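## Task

Compare the deck with this run sheet and correct it: D1 holds one-well reservoir C15, open and empty, with its labelled end beside the corner engraved 'A1'; D2 holds a full 200 uL tip rack with no cover; D3 holds a full 1000 uL tip rack with no cover; D4 holds sample plate M09 with its lid removed, and that lid lies between LP1's posts oriented the same way up as it was on the plate; D5 holds deep-well block B38 with its seal on. Every item on a position must rest flat within the locators with well A1 at the 'A1'-engraved corner. Anything the sheet does not list must finish upright on a SHELF shelf, not stacked on another item, with every plate wearing its own lid and every tip rack wearing a cover. Any cover not on a rack must finish lying flat on SHELF, either directly or on top of another cover there. Never carry anything in the gripper above a reservoir or above a plate lacking a squarely seated lid, the only exception being a plate's lid; breaking this fails the job. Nothing may rely on the gripper to stay in place at the end: release everything and move away (contact with READY or its box still counts as away). Then press READY once; the job ends when it goes down. If the deck is already correct, just press READY and leave every item as found. Do not press READY if something you needed to fix is still wrong.

## Robot and tools

ROBOT. A single four-axis SCARA plate mover: a vertical lift, a shoulder, an elbow and a wrist yaw, ending in a two-finger gripper that always stays level (it can rotate about vertical but never tilt). The commanded point, end_effector_position, is midway between the two rubber pads, 2 to 3 cm behind the fingertips. The fingers never close fully, so one fingertip can push a key while the other pushes a second one. Avoid letting the elbow angle get within 0.4 rad of 0; the arm may fold and fault.

FRAMES. Results report poses in the scene frame: origin on the table surface right under the arm base, +z up, +y to the left when looking along +x. The gripper has its own axes: fingers point along its +x, they open and close along its y, and rz turns from +x toward +y. All motion commands are given in the gripper's own axes, not the scene frame. Reported hand positions get less accurate at long reach.

LABWARE AND STATIONS. D1 to D5 are deck positions in a row, D1 on the left seen from the base. SHELF stores labware, LP1 is the lid park, RG is a spare nest for regripping, READY is the finishing key on its own box; press it by pushing horizontally straight into the box until it latches. On a labelled plate or tip rack, well A1 sits at the labelled short end, in the corner far from the labelled long side. Tip racks carry their size (200 or 1000) in those label spots. Lids and seals show the item ID on top at either end; that label says nothing about where A1 is.

execute_actions(actions). actions is a list of actions, run in order; an empty list just returns state and images. Each action is a table of at most 15 rows, one row per control step of 1/30 s; if shorter, its last row repeats to fill 15 steps. Each row is 5 plain numbers, each in [-1, 1], in this order: dx, dy, dz, rz, opening. The first four are an offset, not a pose: a target relative to the gripper's measured pose at the start of that action, in gripper axes, with 1.0 equal to 0.6 m (dx, dy, dz) or 180 degrees (rz). Every row in an action refers back to that same start pose, not to the previous row. For a call's first action the start is the latest pose reported in this scene. opening is absolute: +1 fully open (0.140 m), -1 closed (pads still 0.066 m apart). Going from open to closed takes at least about 0.6 s. Per step the command is clipped to within 70 mm and 16 degrees of the measured pose, so long offsets need several actions.

move(target, speed, blocking). target is one row of the same 5 numbers, the first four an offset in gripper axes from the pose in the latest result that shows one, same scale; opening is absolute and is sent when the move begins. The gripper follows a straight path and turns the short way (a half turn may go either way). speed is the path's top speed in m/s, 0.002 to 0.5, default 0.25; rotation is limited to twice that in rad/s. Paths last 0.5 to 10 s; longer ones are cut off short. The path ignores obstacles, and the real gripper can lag, wander and overshoot speed, especially with a nearly straight arm. Faster contact hits harder; aiming farther beyond a contact presses harder. blocking=false returns after 0.5 s while motion continues; then use wait(0) to check, and stop or wait before sending other motion. The result adds a move: line giving the ending (done, off_target, moving, held, fault) and limits (paced = command clipped; held = a check blocked some steps, after which the arm may suddenly go fast), plus the distance to target.

wait(seconds): 0 to 10; the arm keeps its last command, a running move continues, and it returns early when that move ends. stop(): brakes a running move; needs room, and fingers keep moving. zoom_image(camera, region): camera is cam_head_left, cam_head_right, cam_high, cam_low or cam_wrist (all 504x504); region is [x0, y0, x1, y1] pixels from the top-left, up to 504 by 504. finished_scene(scene): ends the scene with that number, irreversibly, and reports success.

RESULTS. The state line gives end_effector_position (m) and end_effector_quat_wxyz. Joint positions lists lift (m, 0 to 0.550), shoulder (-2 to 2 rad), elbow (-2.8 to 2.8 rad), wrist yaw (-12.566 to 12.566 rad), then the pad gap in metres. Hand target is where the controller is currently driving. A pose unreachable line means the clearance check altered or blocked the command. Action results list step positions; HELD marks steps partly held back. grip_measured is the finger opening on the command scale, possibly off by about 1 mm throughout a scene. To hold something, command roughly 0.04 below grip_measured; a smaller margin grips more gently. Pad force tops out near 18 N; a fast close can squeeze harder.

CAUTIONS. Load limits: lift 54.6 N, shoulder 8.19 N m, elbow 4.09 N m, wrist yaw 1.36 N m, including held weight; hitting one halts the arm for 10 s and drops the rest of the call. Holding loads heats motors: MOTOR HOT appears from 85 °C, and at 100 °C an OVER-TEMPERATURE FAULT brakes the arm until it cools. Repeating a small offset against something rigid does not push further, but against something yielding it does. Don't drop, slam or hard-push items, never knock anything off the table, and never carry anything but a lid over a reservoir or an unlidded plate. Between replies the arm holds its last command. Less robot time and effort is better.

Each tool is called after "Request:" by a JSON object that holds its "fn" and its "kwargs", one argument or row to a line.

## Session

Request:
{"fn": "execute_actions", "kwargs": {
  "actions": []
}}

Scene clock: 0.00 s.
end_effector_position=(+0.5641, -0.1094, +0.1433) grip_measured=+1.00 end_effector_quat_wxyz=(+0.968, -0.000, -0.000, +0.251)
Joint positions: [ 0.138 -1.399 -1.32  -3.057  0.14 ]
Motor temperatures (°C, as the motors report them): [36 23 23 24]
Hand target: +0.564, -0.109, +0.143; +0.968, -0.000, -0.000, +0.251

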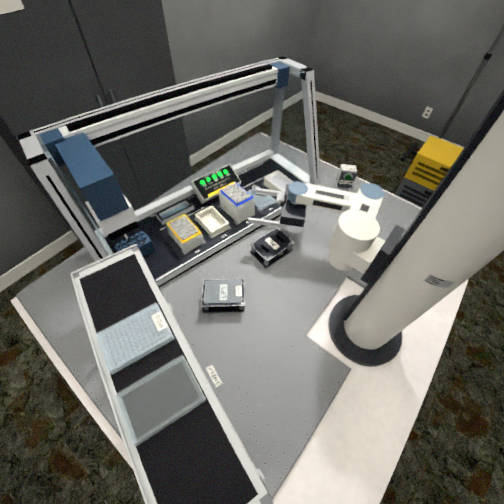

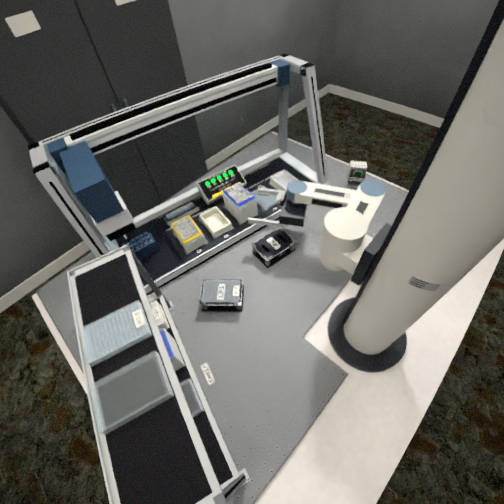

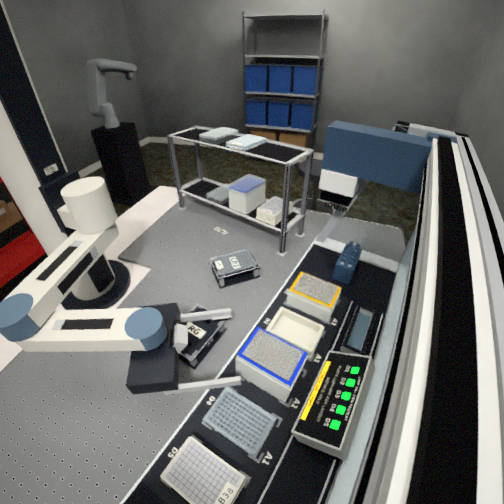

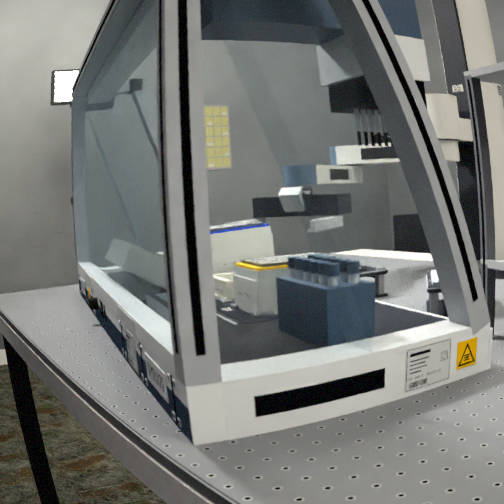

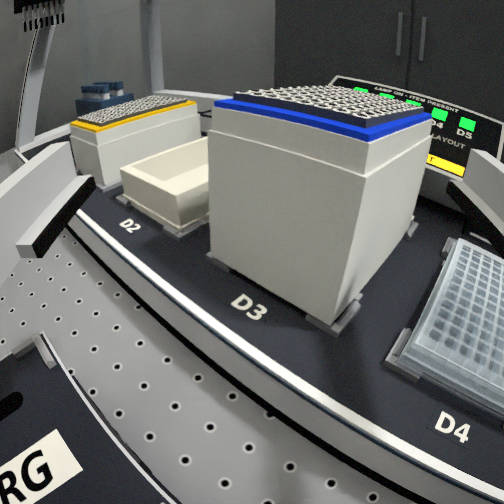

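Request:
{"fn": "zoom_image", "kwargs": {
  "camera": "cam_high",
  "region": [220, 250, 400, 430]
}}

Request:
{"fn": "zoom_image", "kwargs": {
  "camera": "cam_high",
  "region": [140, 364, 320, 504]
}}

Request:
{"fn": "zoom_image", "kwargs": {
  "camera": "cam_high",
  "region": [160, 110, 330, 300]
}}

Request:
{"fn": "zoom_image", "kwargs": {
  "camera": "cam_head_left",
  "region": [150, 150, 310, 330]
}}

Region (220, 250, 400, 430) of cam_high's 504x504 image, scaled by 2.800, with more detail than that image has.

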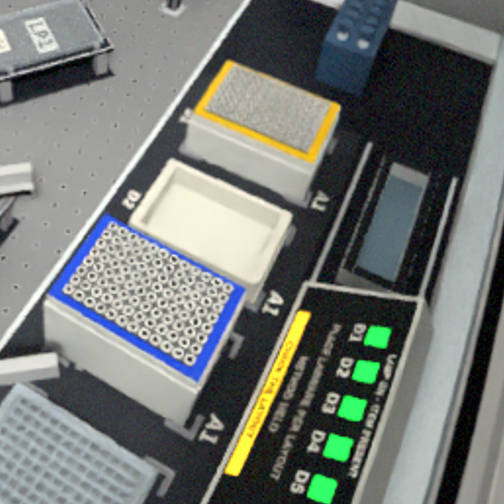

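Region (140, 364, 320, 504) of cam_high's 504x504 image, scaled by 2.800, with more detail than that image has.

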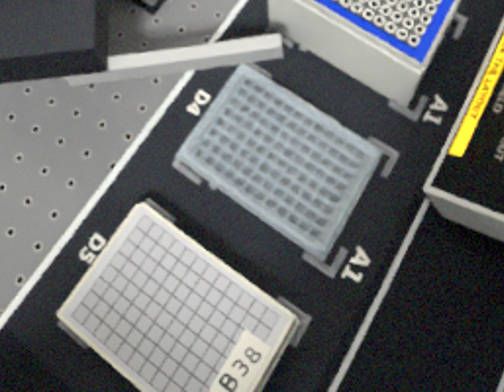

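Region (160, 110, 330, 300) of cam_high's 504x504 image, scaled by 2.653, with more detail than that image has; it fills the left 451 columns of this view, and the rest is white.

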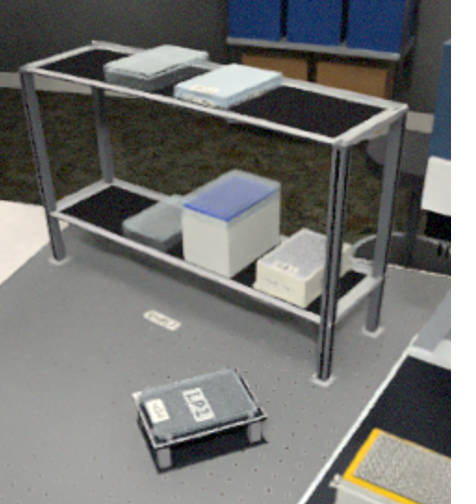

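Region (150, 150, 310, 330) of cam_head_left's 504x504 image, scaled by 2.800, with more detail than that image has.

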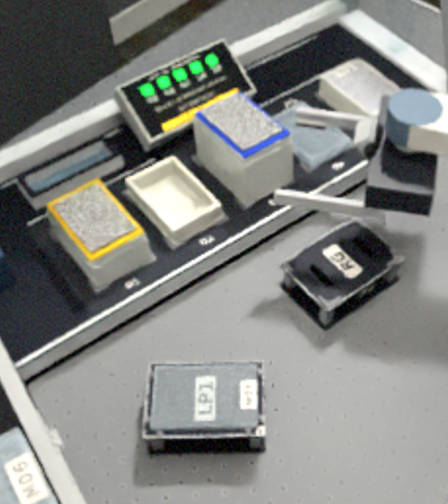

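Request:
{"fn": "zoom_image", "kwargs": {
  "camera": "cam_wrist",
  "region": [190, 200, 504, 460]
}}

Request:
{"fn": "zoom_image", "kwargs": {
  "camera": "cam_wrist",
  "region": [50, 80, 250, 260]
}}

Request:
{"fn": "zoom_image", "kwargs": {
  "camera": "cam_head_left",
  "region": [190, 265, 260, 325]
}}

Request:
{"fn": "zoom_image", "kwargs": {
  "camera": "cam_head_right",
  "region": [70, 270, 230, 450]
}}

Region (190, 200, 504, 460) of cam_wrist's 504x504 image, scaled by 1.605, with more detail than that image has; it fills the top 417 rows of this view, and the rest is white.

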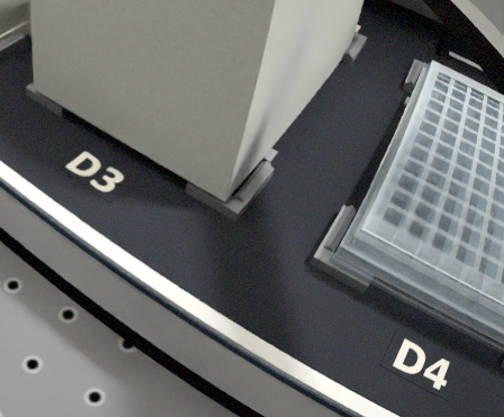

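Region (50, 80, 250, 260) of cam_wrist's 504x504 image, scaled by 2.520, with more detail than that image has; it fills the top 454 rows of this view, and the rest is white.

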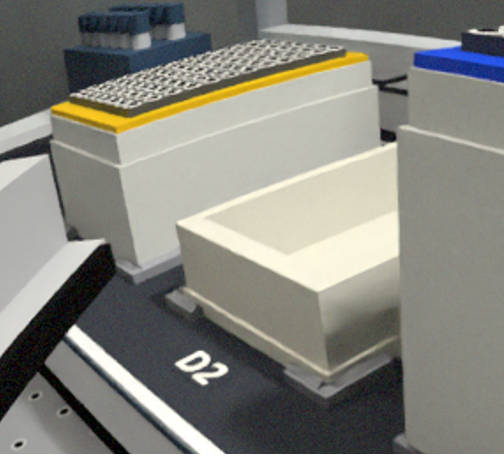

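Region (190, 265, 260, 325) of cam_head_left's 504x504 image, scaled by 7.200, with more detail than that image has; it fills the top 432 rows of this view, and the rest is white.

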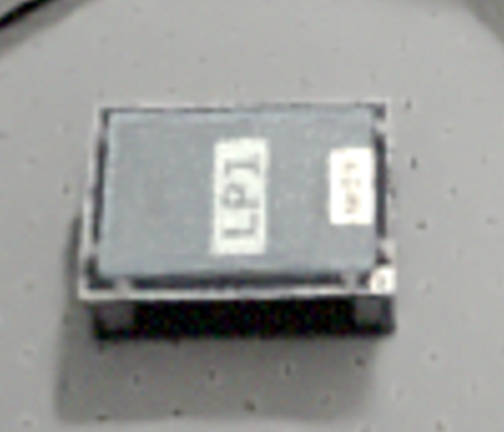

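Region (70, 270, 230, 450) of cam_head_right's 504x504 image, scaled by 2.800, with more detail than that image has.

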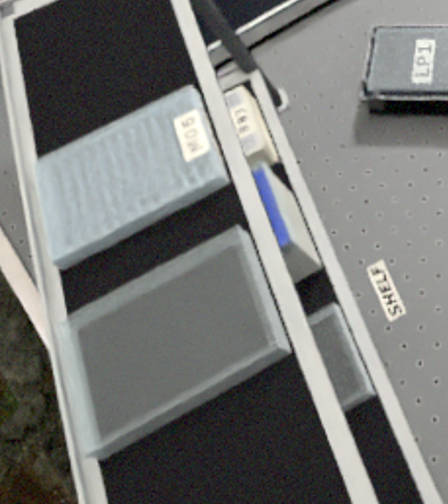

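Request:
{"fn": "zoom_image", "kwargs": {
  "camera": "cam_high",
  "region": [195, 120, 275, 160]
}}

Request:
{"fn": "zoom_image", "kwargs": {
  "camera": "cam_high",
  "region": [200, 165, 300, 235]
}}

Request:
{"fn": "zoom_image", "kwargs": {
  "camera": "cam_head_left",
  "region": [90, 295, 190, 385]
}}

Request:
{"fn": "zoom_image", "kwargs": {
  "camera": "cam_high",
  "region": [200, 240, 270, 295]
}}

Region (195, 120, 275, 160) of cam_high's 504x504 image, scaled by 6.300, with more detail than that image has.

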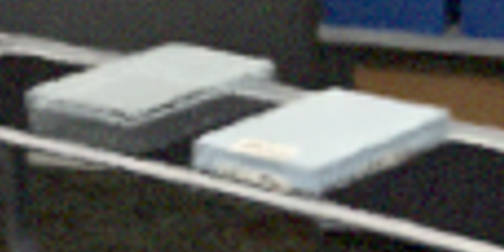

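Region (200, 165, 300, 235) of cam_high's 504x504 image, scaled by 5.040, with more detail than that image has; it fills the top 353 rows of this view, and the rest is white.

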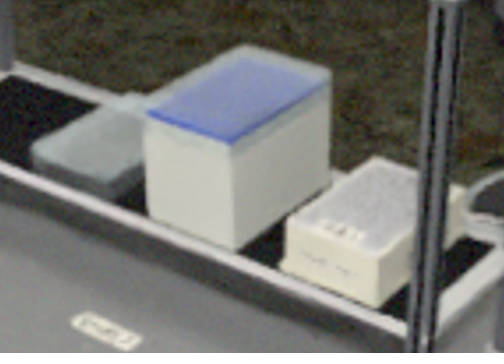

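Region (90, 295, 190, 385) of cam_head_left's 504x504 image, scaled by 5.040, with more detail than that image has; it fills the top 454 rows of this view, and the rest is white.

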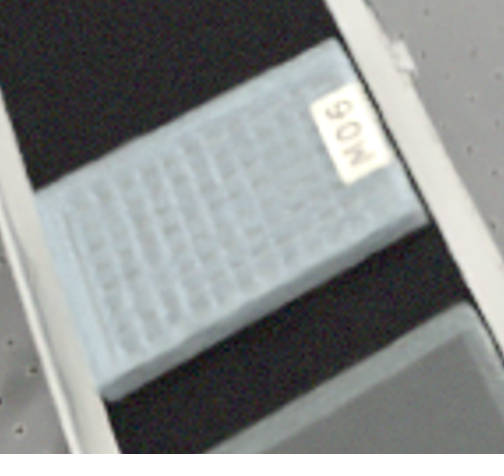

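Region (200, 240, 270, 295) of cam_high's 504x504 image, scaled by 7.200, with more detail than that image has; it fills the top 396 rows of this view, and the rest is white.

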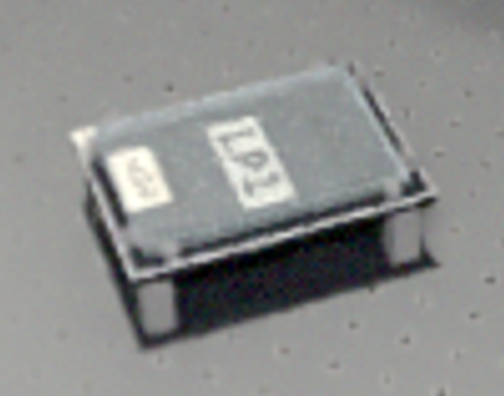

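Request:
{"fn": "zoom_image", "kwargs": {
  "camera": "cam_high",
  "region": [230, 320, 320, 410]
}}

Request:
{"fn": "zoom_image", "kwargs": {
  "camera": "cam_high",
  "region": [270, 262, 350, 342]
}}

Request:
{"fn": "zoom_image", "kwargs": {
  "camera": "cam_low",
  "region": [200, 210, 320, 330]
}}

Request:
{"fn": "zoom_image", "kwargs": {
  "camera": "cam_head_left",
  "region": [155, 175, 265, 265]
}}

Region (230, 320, 320, 410) of cam_high's 504x504 image, scaled by 5.600, with more detail than that image has.

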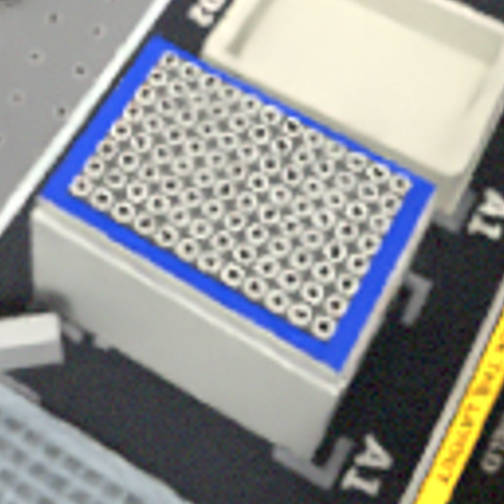

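Region (270, 262, 350, 342) of cam_high's 504x504 image, scaled by 6.300, with more detail than that image has.

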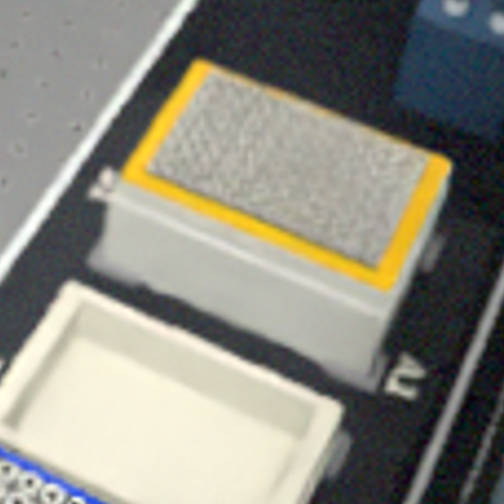

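Region (200, 210, 320, 330) of cam_low's 504x504 image, scaled by 4.200, with more detail than that image has.

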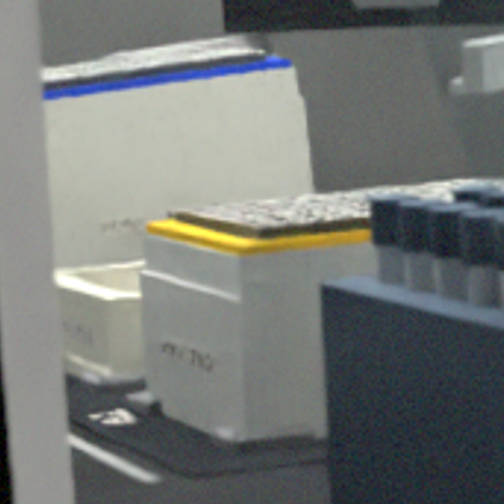

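Region (155, 175, 265, 265) of cam_head_left's 504x504 image, scaled by 4.582, with more detail than that image has; it fills the top 412 rows of this view, and the rest is white.

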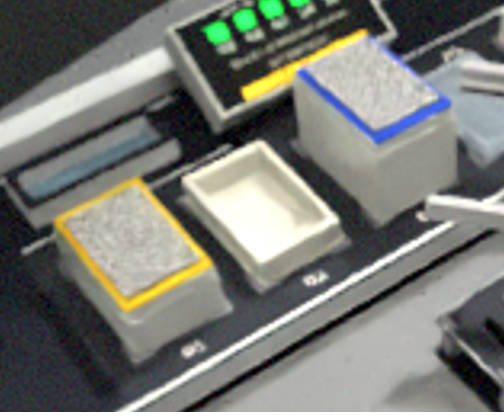

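Request:
{"fn": "move", "kwargs": {
  "target": [-0.0363, 0.103, -0.0555, -0.23, 1],
  "speed": 0.35
}}

Scene clock: 10.47 s.
end_effector_position=(+0.5149, -0.0657, +0.1100) grip_measured=+1.00 end_effector_quat_wxyz=(+0.994, -0.000, -0.000, -0.107)
Joint positions: [ 0.105 -1.166 -0.802 -4.53   0.14 ]
Motor temperatures (°C, as the motors report them): [36 23 23 24]
Hand target: +0.515, -0.066, +0.110; +0.994, -0.000, -0.000, -0.107
Off the commanded pose: 0.000 m, 0 deg.
move: done

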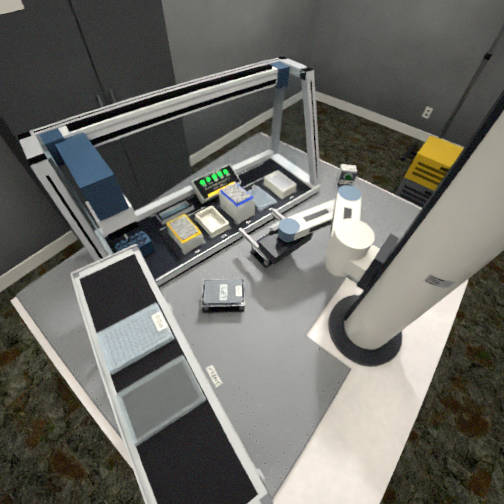

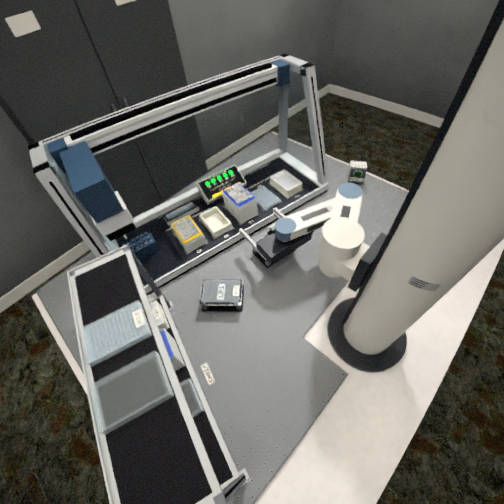

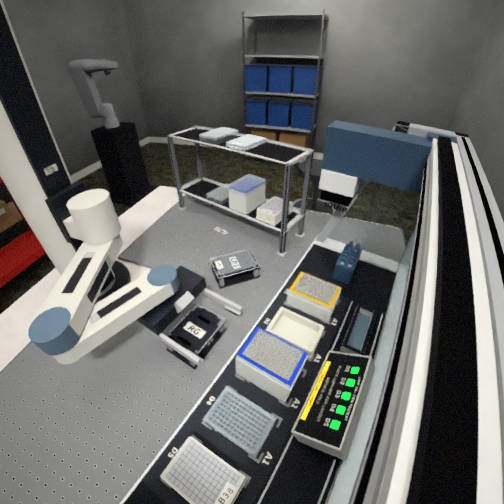

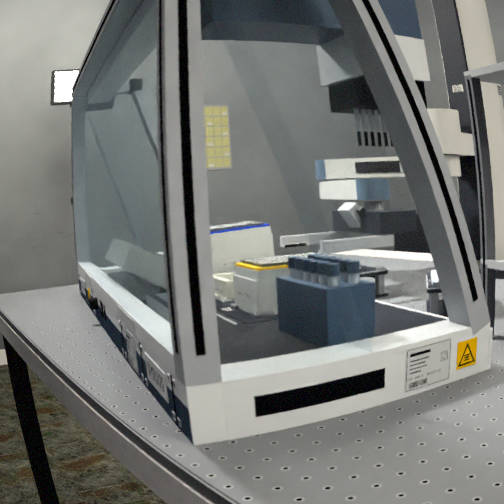

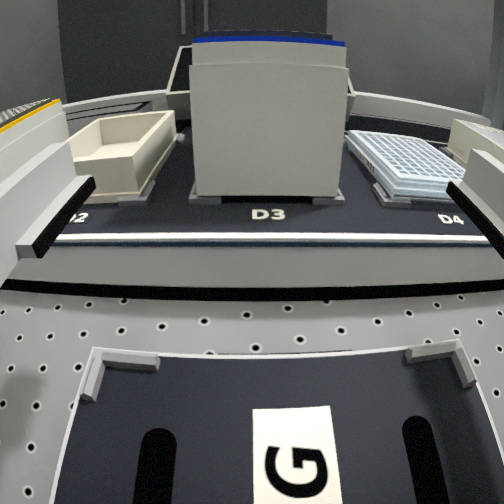

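Request:
{"fn": "zoom_image", "kwargs": {
  "camera": "cam_wrist",
  "region": [335, 110, 504, 240]
}}

Request:
{"fn": "zoom_image", "kwargs": {
  "camera": "cam_wrist",
  "region": [170, 160, 370, 260]
}}

Request:
{"fn": "zoom_image", "kwargs": {
  "camera": "cam_wrist",
  "region": [345, 135, 405, 195]
}}

Region (335, 110, 504, 240) of cam_wrist's 504x504 image, scaled by 2.982, with more detail than that image has; it fills the top 388 rows of this view, and the rest is white.

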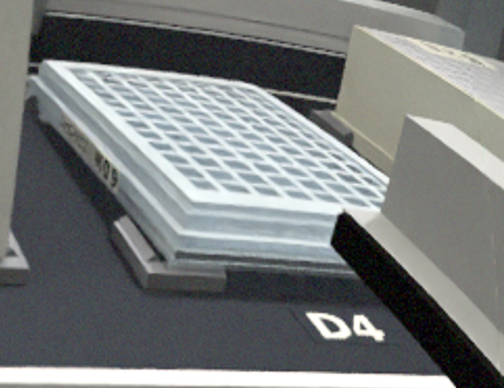

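Region (170, 160, 370, 260) of cam_wrist's 504x504 image, scaled by 2.520, with more detail than that image has.

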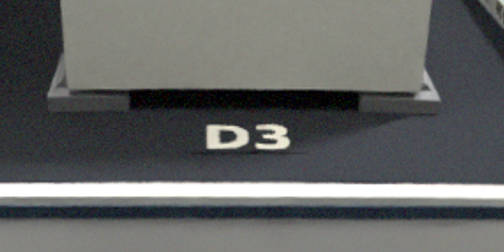

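Region (345, 135, 405, 195) of cam_wrist's 504x504 image, scaled by 8.400, with more detail than that image has.

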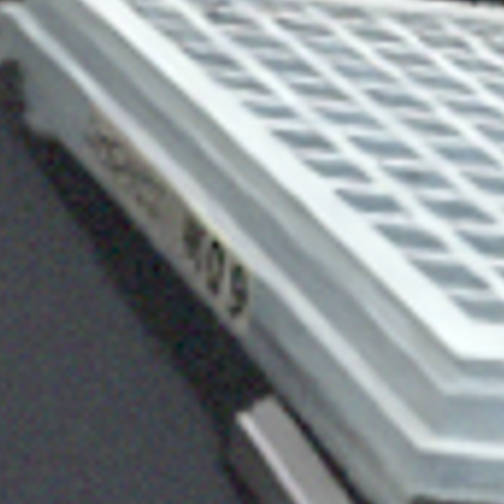

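Request:
{"fn": "zoom_image", "kwargs": {
  "camera": "cam_wrist",
  "region": [90, 160, 220, 250]
}}

Request:
{"fn": "zoom_image", "kwargs": {
  "camera": "cam_wrist",
  "region": [310, 160, 440, 250]
}}

Request:
{"fn": "zoom_image", "kwargs": {
  "camera": "cam_wrist",
  "region": [40, 320, 504, 504]
}}

Region (90, 160, 220, 250) of cam_wrist's 504x504 image, scaled by 3.877, with more detail than that image has; it fills the top 349 rows of this view, and the rest is white.

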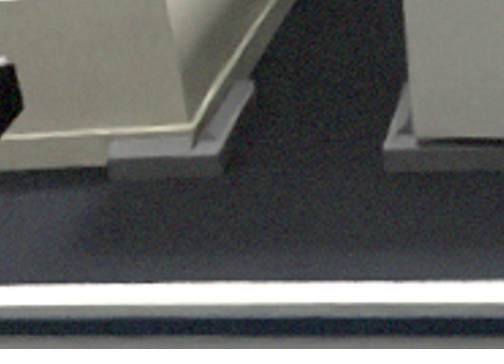

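Region (310, 160, 440, 250) of cam_wrist's 504x504 image, scaled by 3.877, with more detail than that image has; it fills the top 349 rows of this view, and the rest is white.

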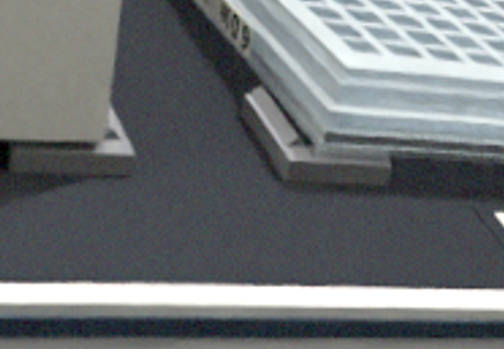

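Region (40, 320, 504, 504) of cam_wrist's 504x504 image, scaled by 1.086, with more detail than that image has; it fills the top 200 rows of this view, and the rest is white.

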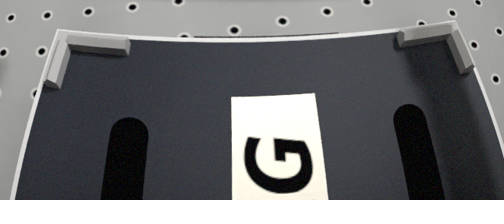

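Request:
{"fn": "move", "kwargs": {
  "target": [0.1, 0, -0.05, -0.0013, -1],
  "speed": 0.15
}}

Scene clock: 14.63 s.
end_effector_position=(+0.5735, -0.0786, +0.0799) grip_measured=-0.98 end_effector_quat_wxyz=(+0.994, -0.000, -0.000, -0.109)
Joint positions: [ 0.075 -1.09  -1.065 -4.347  0.067]
Motor temperatures (°C, as the motors report them): [36 23 23 24]
Hand target: +0.573, -0.078, +0.080; +0.994, -0.000, -0.000, -0.109
Off the commanded pose: 0.000 m, 0 deg.
move: done

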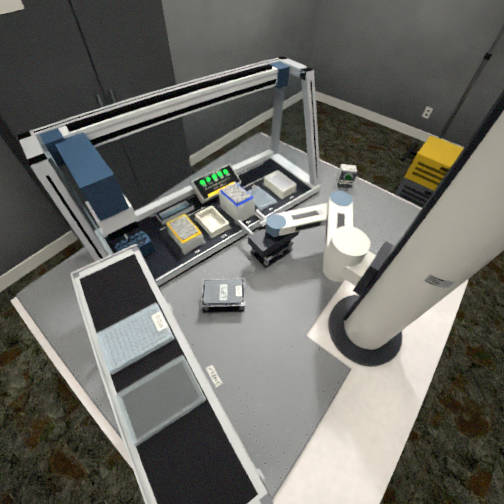

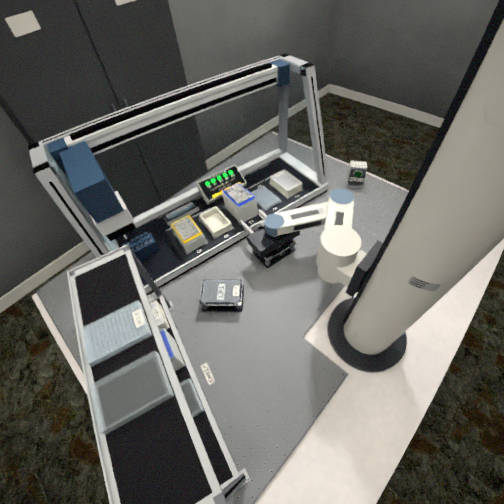

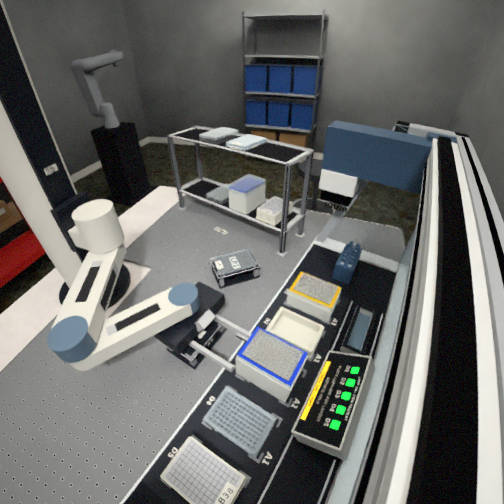

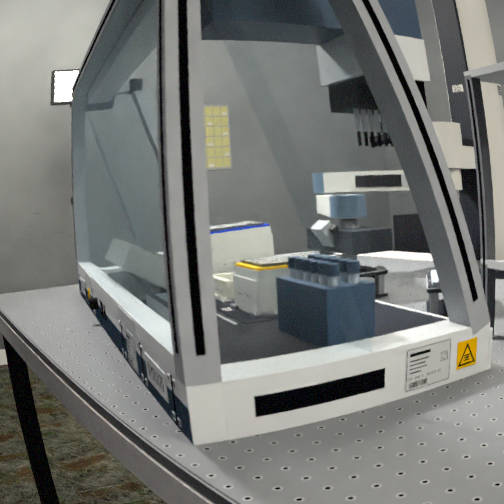

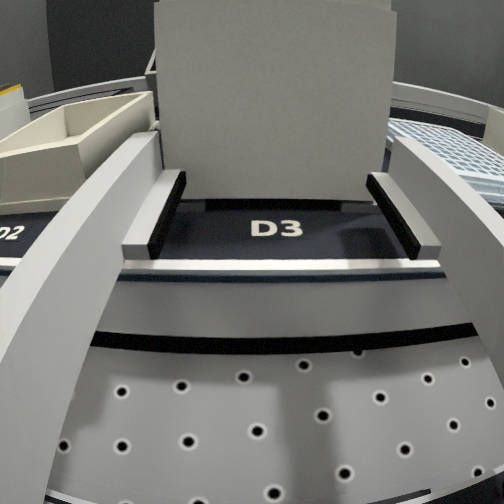

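Request:
{"fn": "zoom_image", "kwargs": {
  "camera": "cam_wrist",
  "region": [150, 150, 400, 290]
}}

Region (150, 150, 400, 290) of cam_wrist's 504x504 image, scaled by 2.016, with more detail than that image has; it fills the top 282 rows of this view, and the rest is white.

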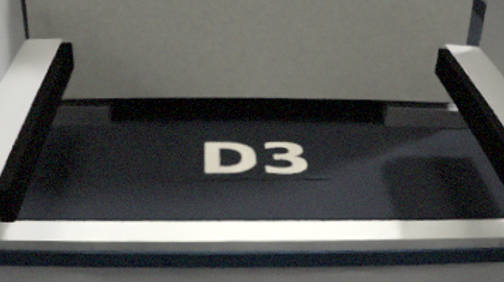

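Request:
{"fn": "move", "kwargs": {
  "target": [0.018, 0.001, 0, 0, -1],
  "speed": 0.015
}}

Request:
{"fn": "zoom_image", "kwargs": {
  "camera": "cam_wrist",
  "region": [150, 150, 400, 290]
}}

Scene clock: 16.10 s.
end_effector_position=(+0.5841, -0.0804, +0.0799) grip_measured=-0.98 end_effector_quat_wxyz=(+0.994, -0.000, -0.000, -0.109)
Joint positions: [ 0.075 -1.072 -1.114 -4.316  0.067]
Motor temperatures (°C, as the motors report them): [36 23 23 24]
Hand target: +0.584, -0.080, +0.080; +0.994, -0.000, -0.000, -0.109
Off the commanded pose: 0.000 m, 0 deg.
move: done

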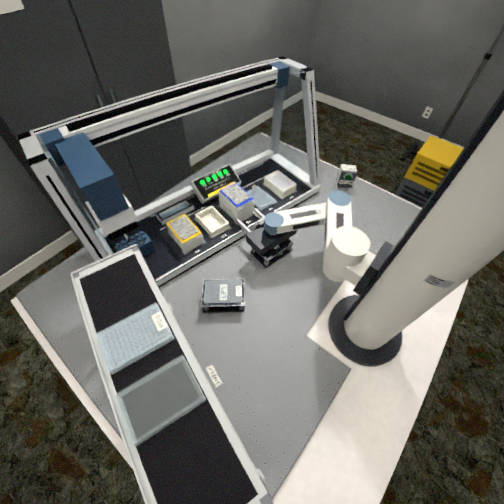

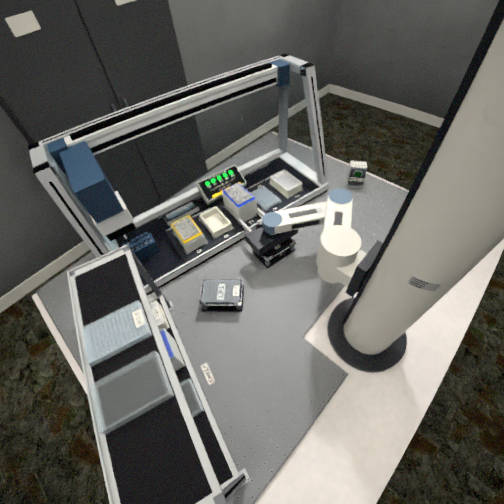

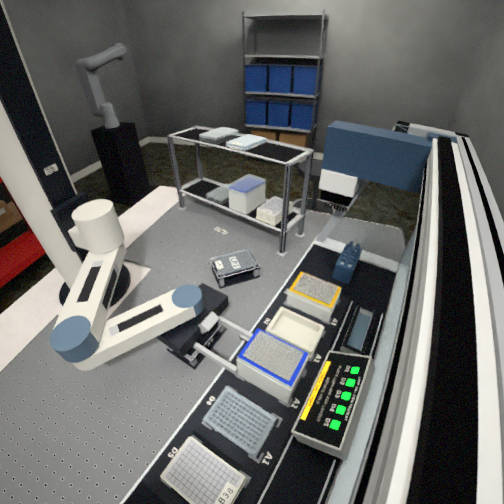

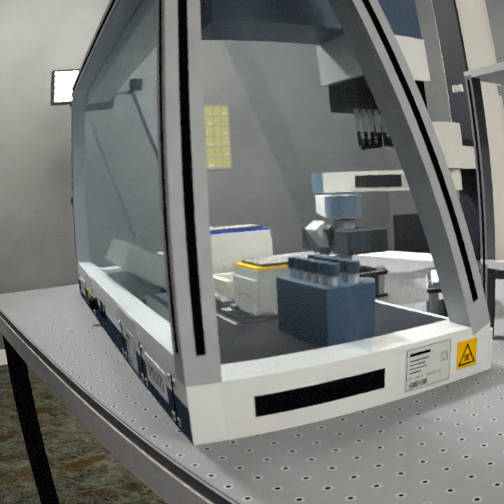

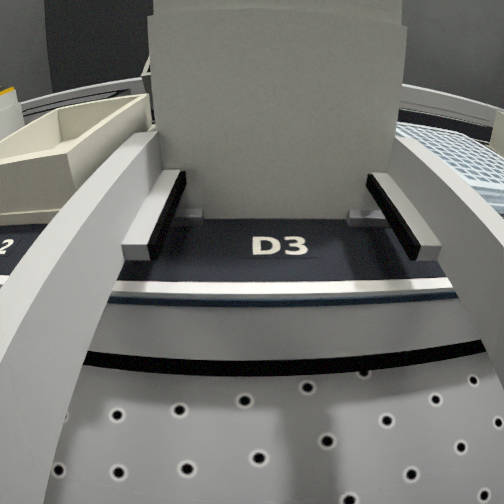

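Region (150, 150, 400, 290) of cam_wrist's 504x504 image, scaled by 2.016, with more detail than that image has; it fills the top 282 rows of this view, and the rest is white.

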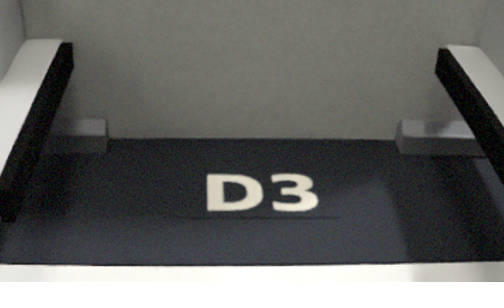

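D3 is seated. Next is the D1/D2 swap, starting with the reservoir.

Request:
{"fn": "execute_actions", "kwargs": {
  "actions": [
    [[-0.005,0,0,0,-1],[-0.012,0,0,0,-1],[-0.02,0,0,0,-0.8],[-0.028,0.004,0,0,-0.6],[-0.034,0.012,0,0,-0.4],[-0.038,0.025,0,0,-0.2],[-0.04,0.042,0,0,0],[-0.04,0.062,0,0,0],[-0.04,0.084,0,0,0],[-0.04,0.108,0,0,0],[-0.04,0.132,0,0,0],[-0.04,0.155,0,0,0],[-0.04,0.177,0,0,0],[-0.04,0.196,0,0,0],[-0.04,0.2098,-0.004,0,0]]
  ]
}}

Request:
{"fn": "wait", "kwargs": {
  "seconds": 0.4
}}

Scene clock: 17.50 s.
end_effector_position=(+0.5689, +0.0075, +0.0799) grip_measured=+0.00 end_effector_quat_wxyz=(+0.996, -0.000, -0.000, -0.090)
Joint positions: [ 0.075 -0.795 -1.029 -4.64   0.103]
Motor temperatures (°C, as the motors report them): [36 23 23 24]
Hand target: +0.577, +0.047, +0.078; +0.995, -0.000, -0.000, -0.096
Off the commanded pose: 0.045 m, 2 deg.
Step readings (end_effector_position):
0: (+0.5841, -0.0804, +0.0799)
1: (+0.5839, -0.0804, +0.0799)
2: (+0.5816, -0.0799, +0.0799)
4: (+0.5743, -0.0782, +0.0799)
8: (+0.5649, -0.0648, +0.0799)
15: end_effector_position above

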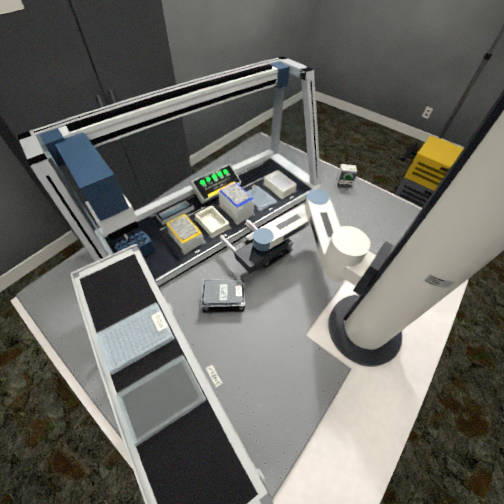

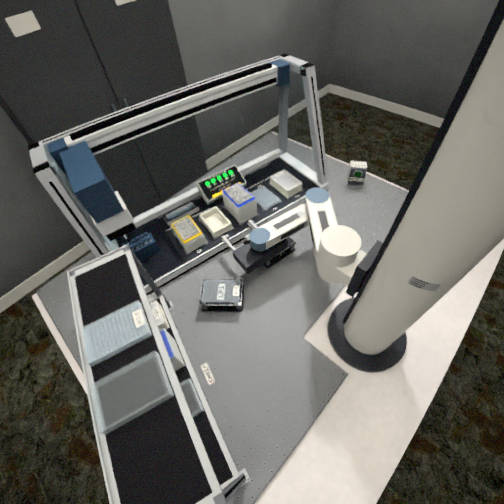

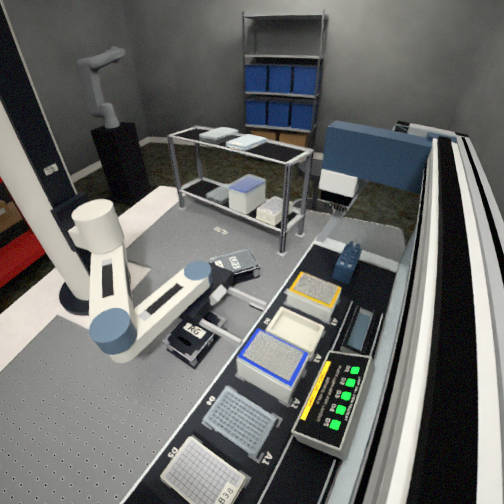

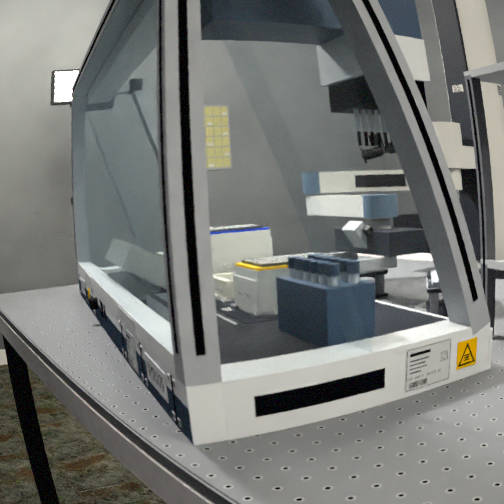

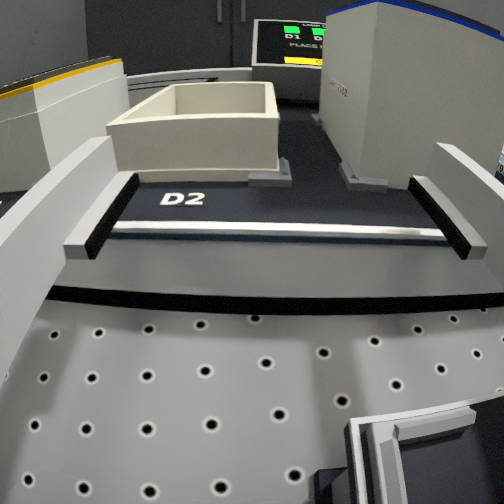

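Scene clock: 17.90 s.
end_effector_position=(+0.5769, +0.0470, +0.0775) grip_measured=+0.00 end_effector_quat_wxyz=(+0.995, -0.000, -0.000, -0.095)
Joint positions: [ 0.073 -0.624 -1.103 -4.748  0.103]
Motor temperatures (°C, as the motors report them): [36 23 23 24]
Hand target: +0.577, +0.047, +0.078; +0.995, -0.000, -0.000, -0.096
Off the commanded pose: 0.011 m, 2 deg.
wait: 0.40 s; at rest by 0.37 s

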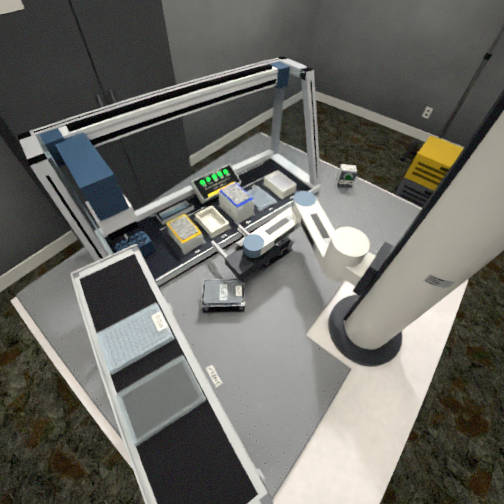

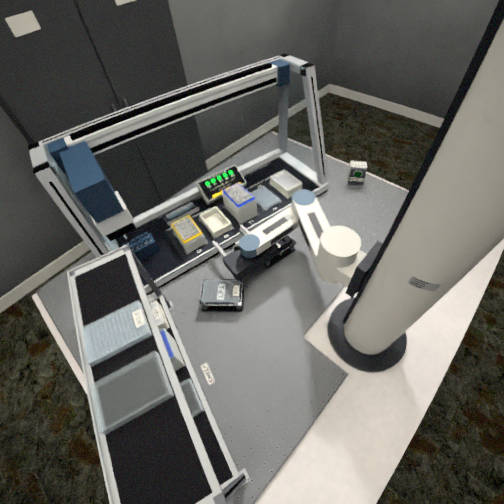

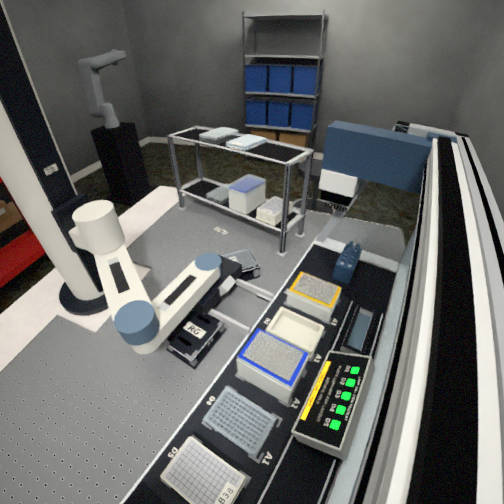

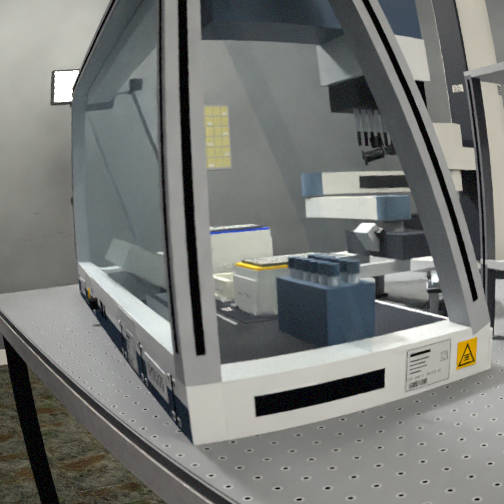

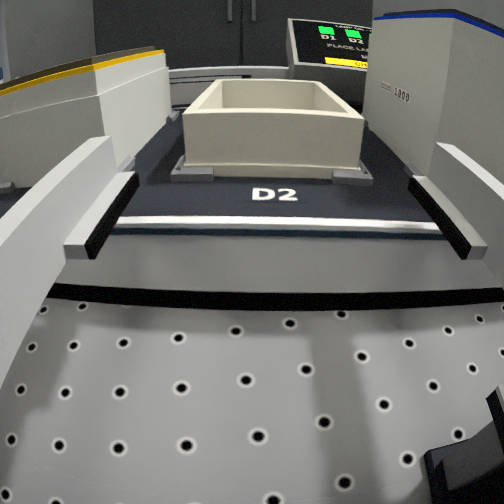

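Request:
{"fn": "move", "kwargs": {
  "target": [0.2065, -0.0005, -0.0008, -0.00866, 0],
  "speed": 0.2
}}

Scene clock: 19.10 s.
end_effector_position=(+0.6985, +0.0232, +0.0771) grip_measured=+0.00 end_effector_quat_wxyz=(+0.994, -0.000, -0.000, -0.109)
Joint positions: [ 0.072 -0.518 -1.694 -4.289  0.103]
Motor temperatures (°C, as the motors report them): [36 23 23 24]
Hand target: +0.698, +0.023, +0.077; +0.994, -0.000, -0.000, -0.109
Off the commanded pose: 0.000 m, 0 deg.
move: done

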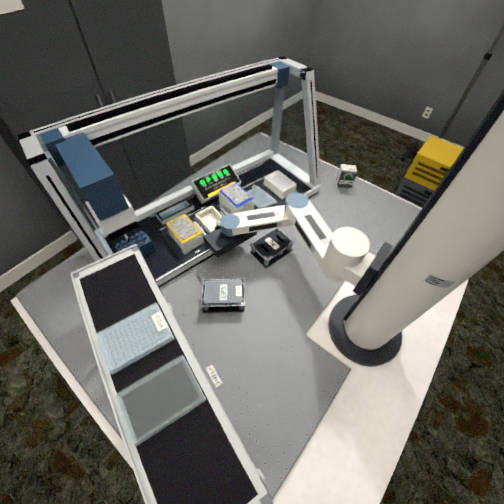

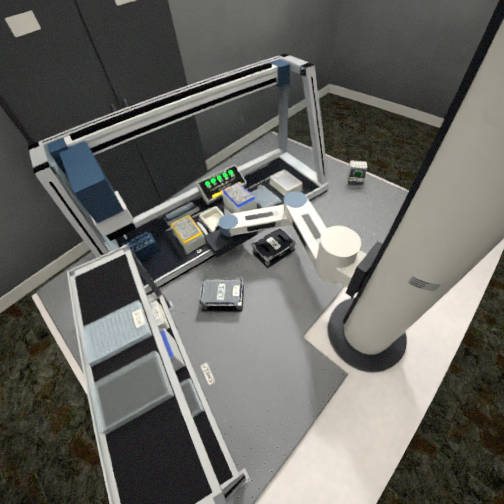

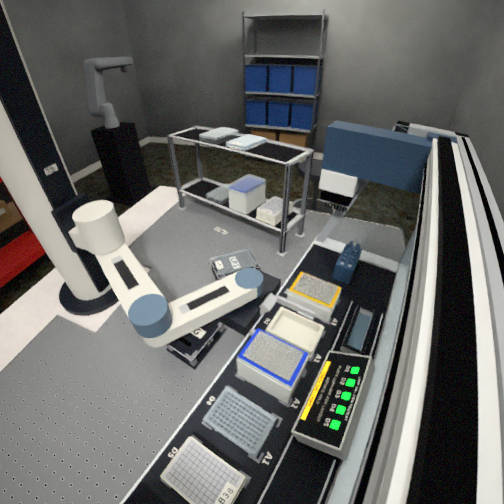

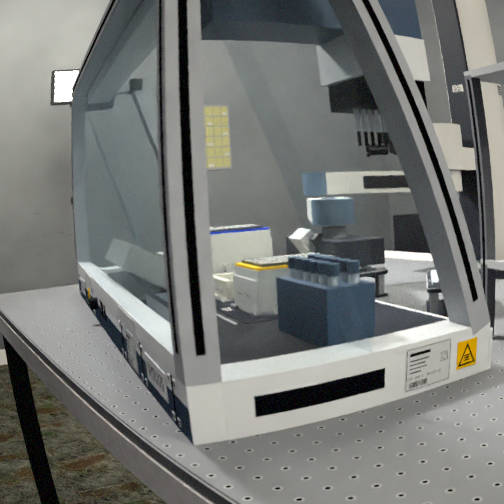

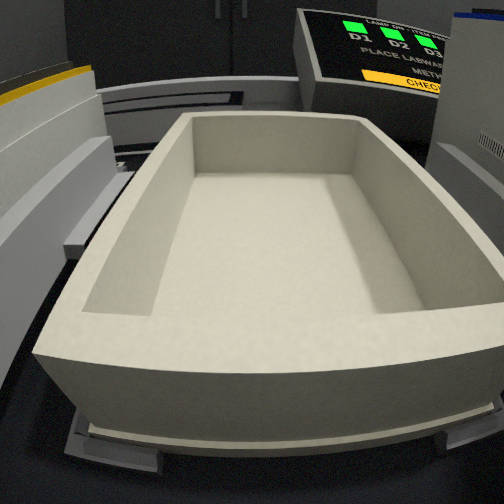

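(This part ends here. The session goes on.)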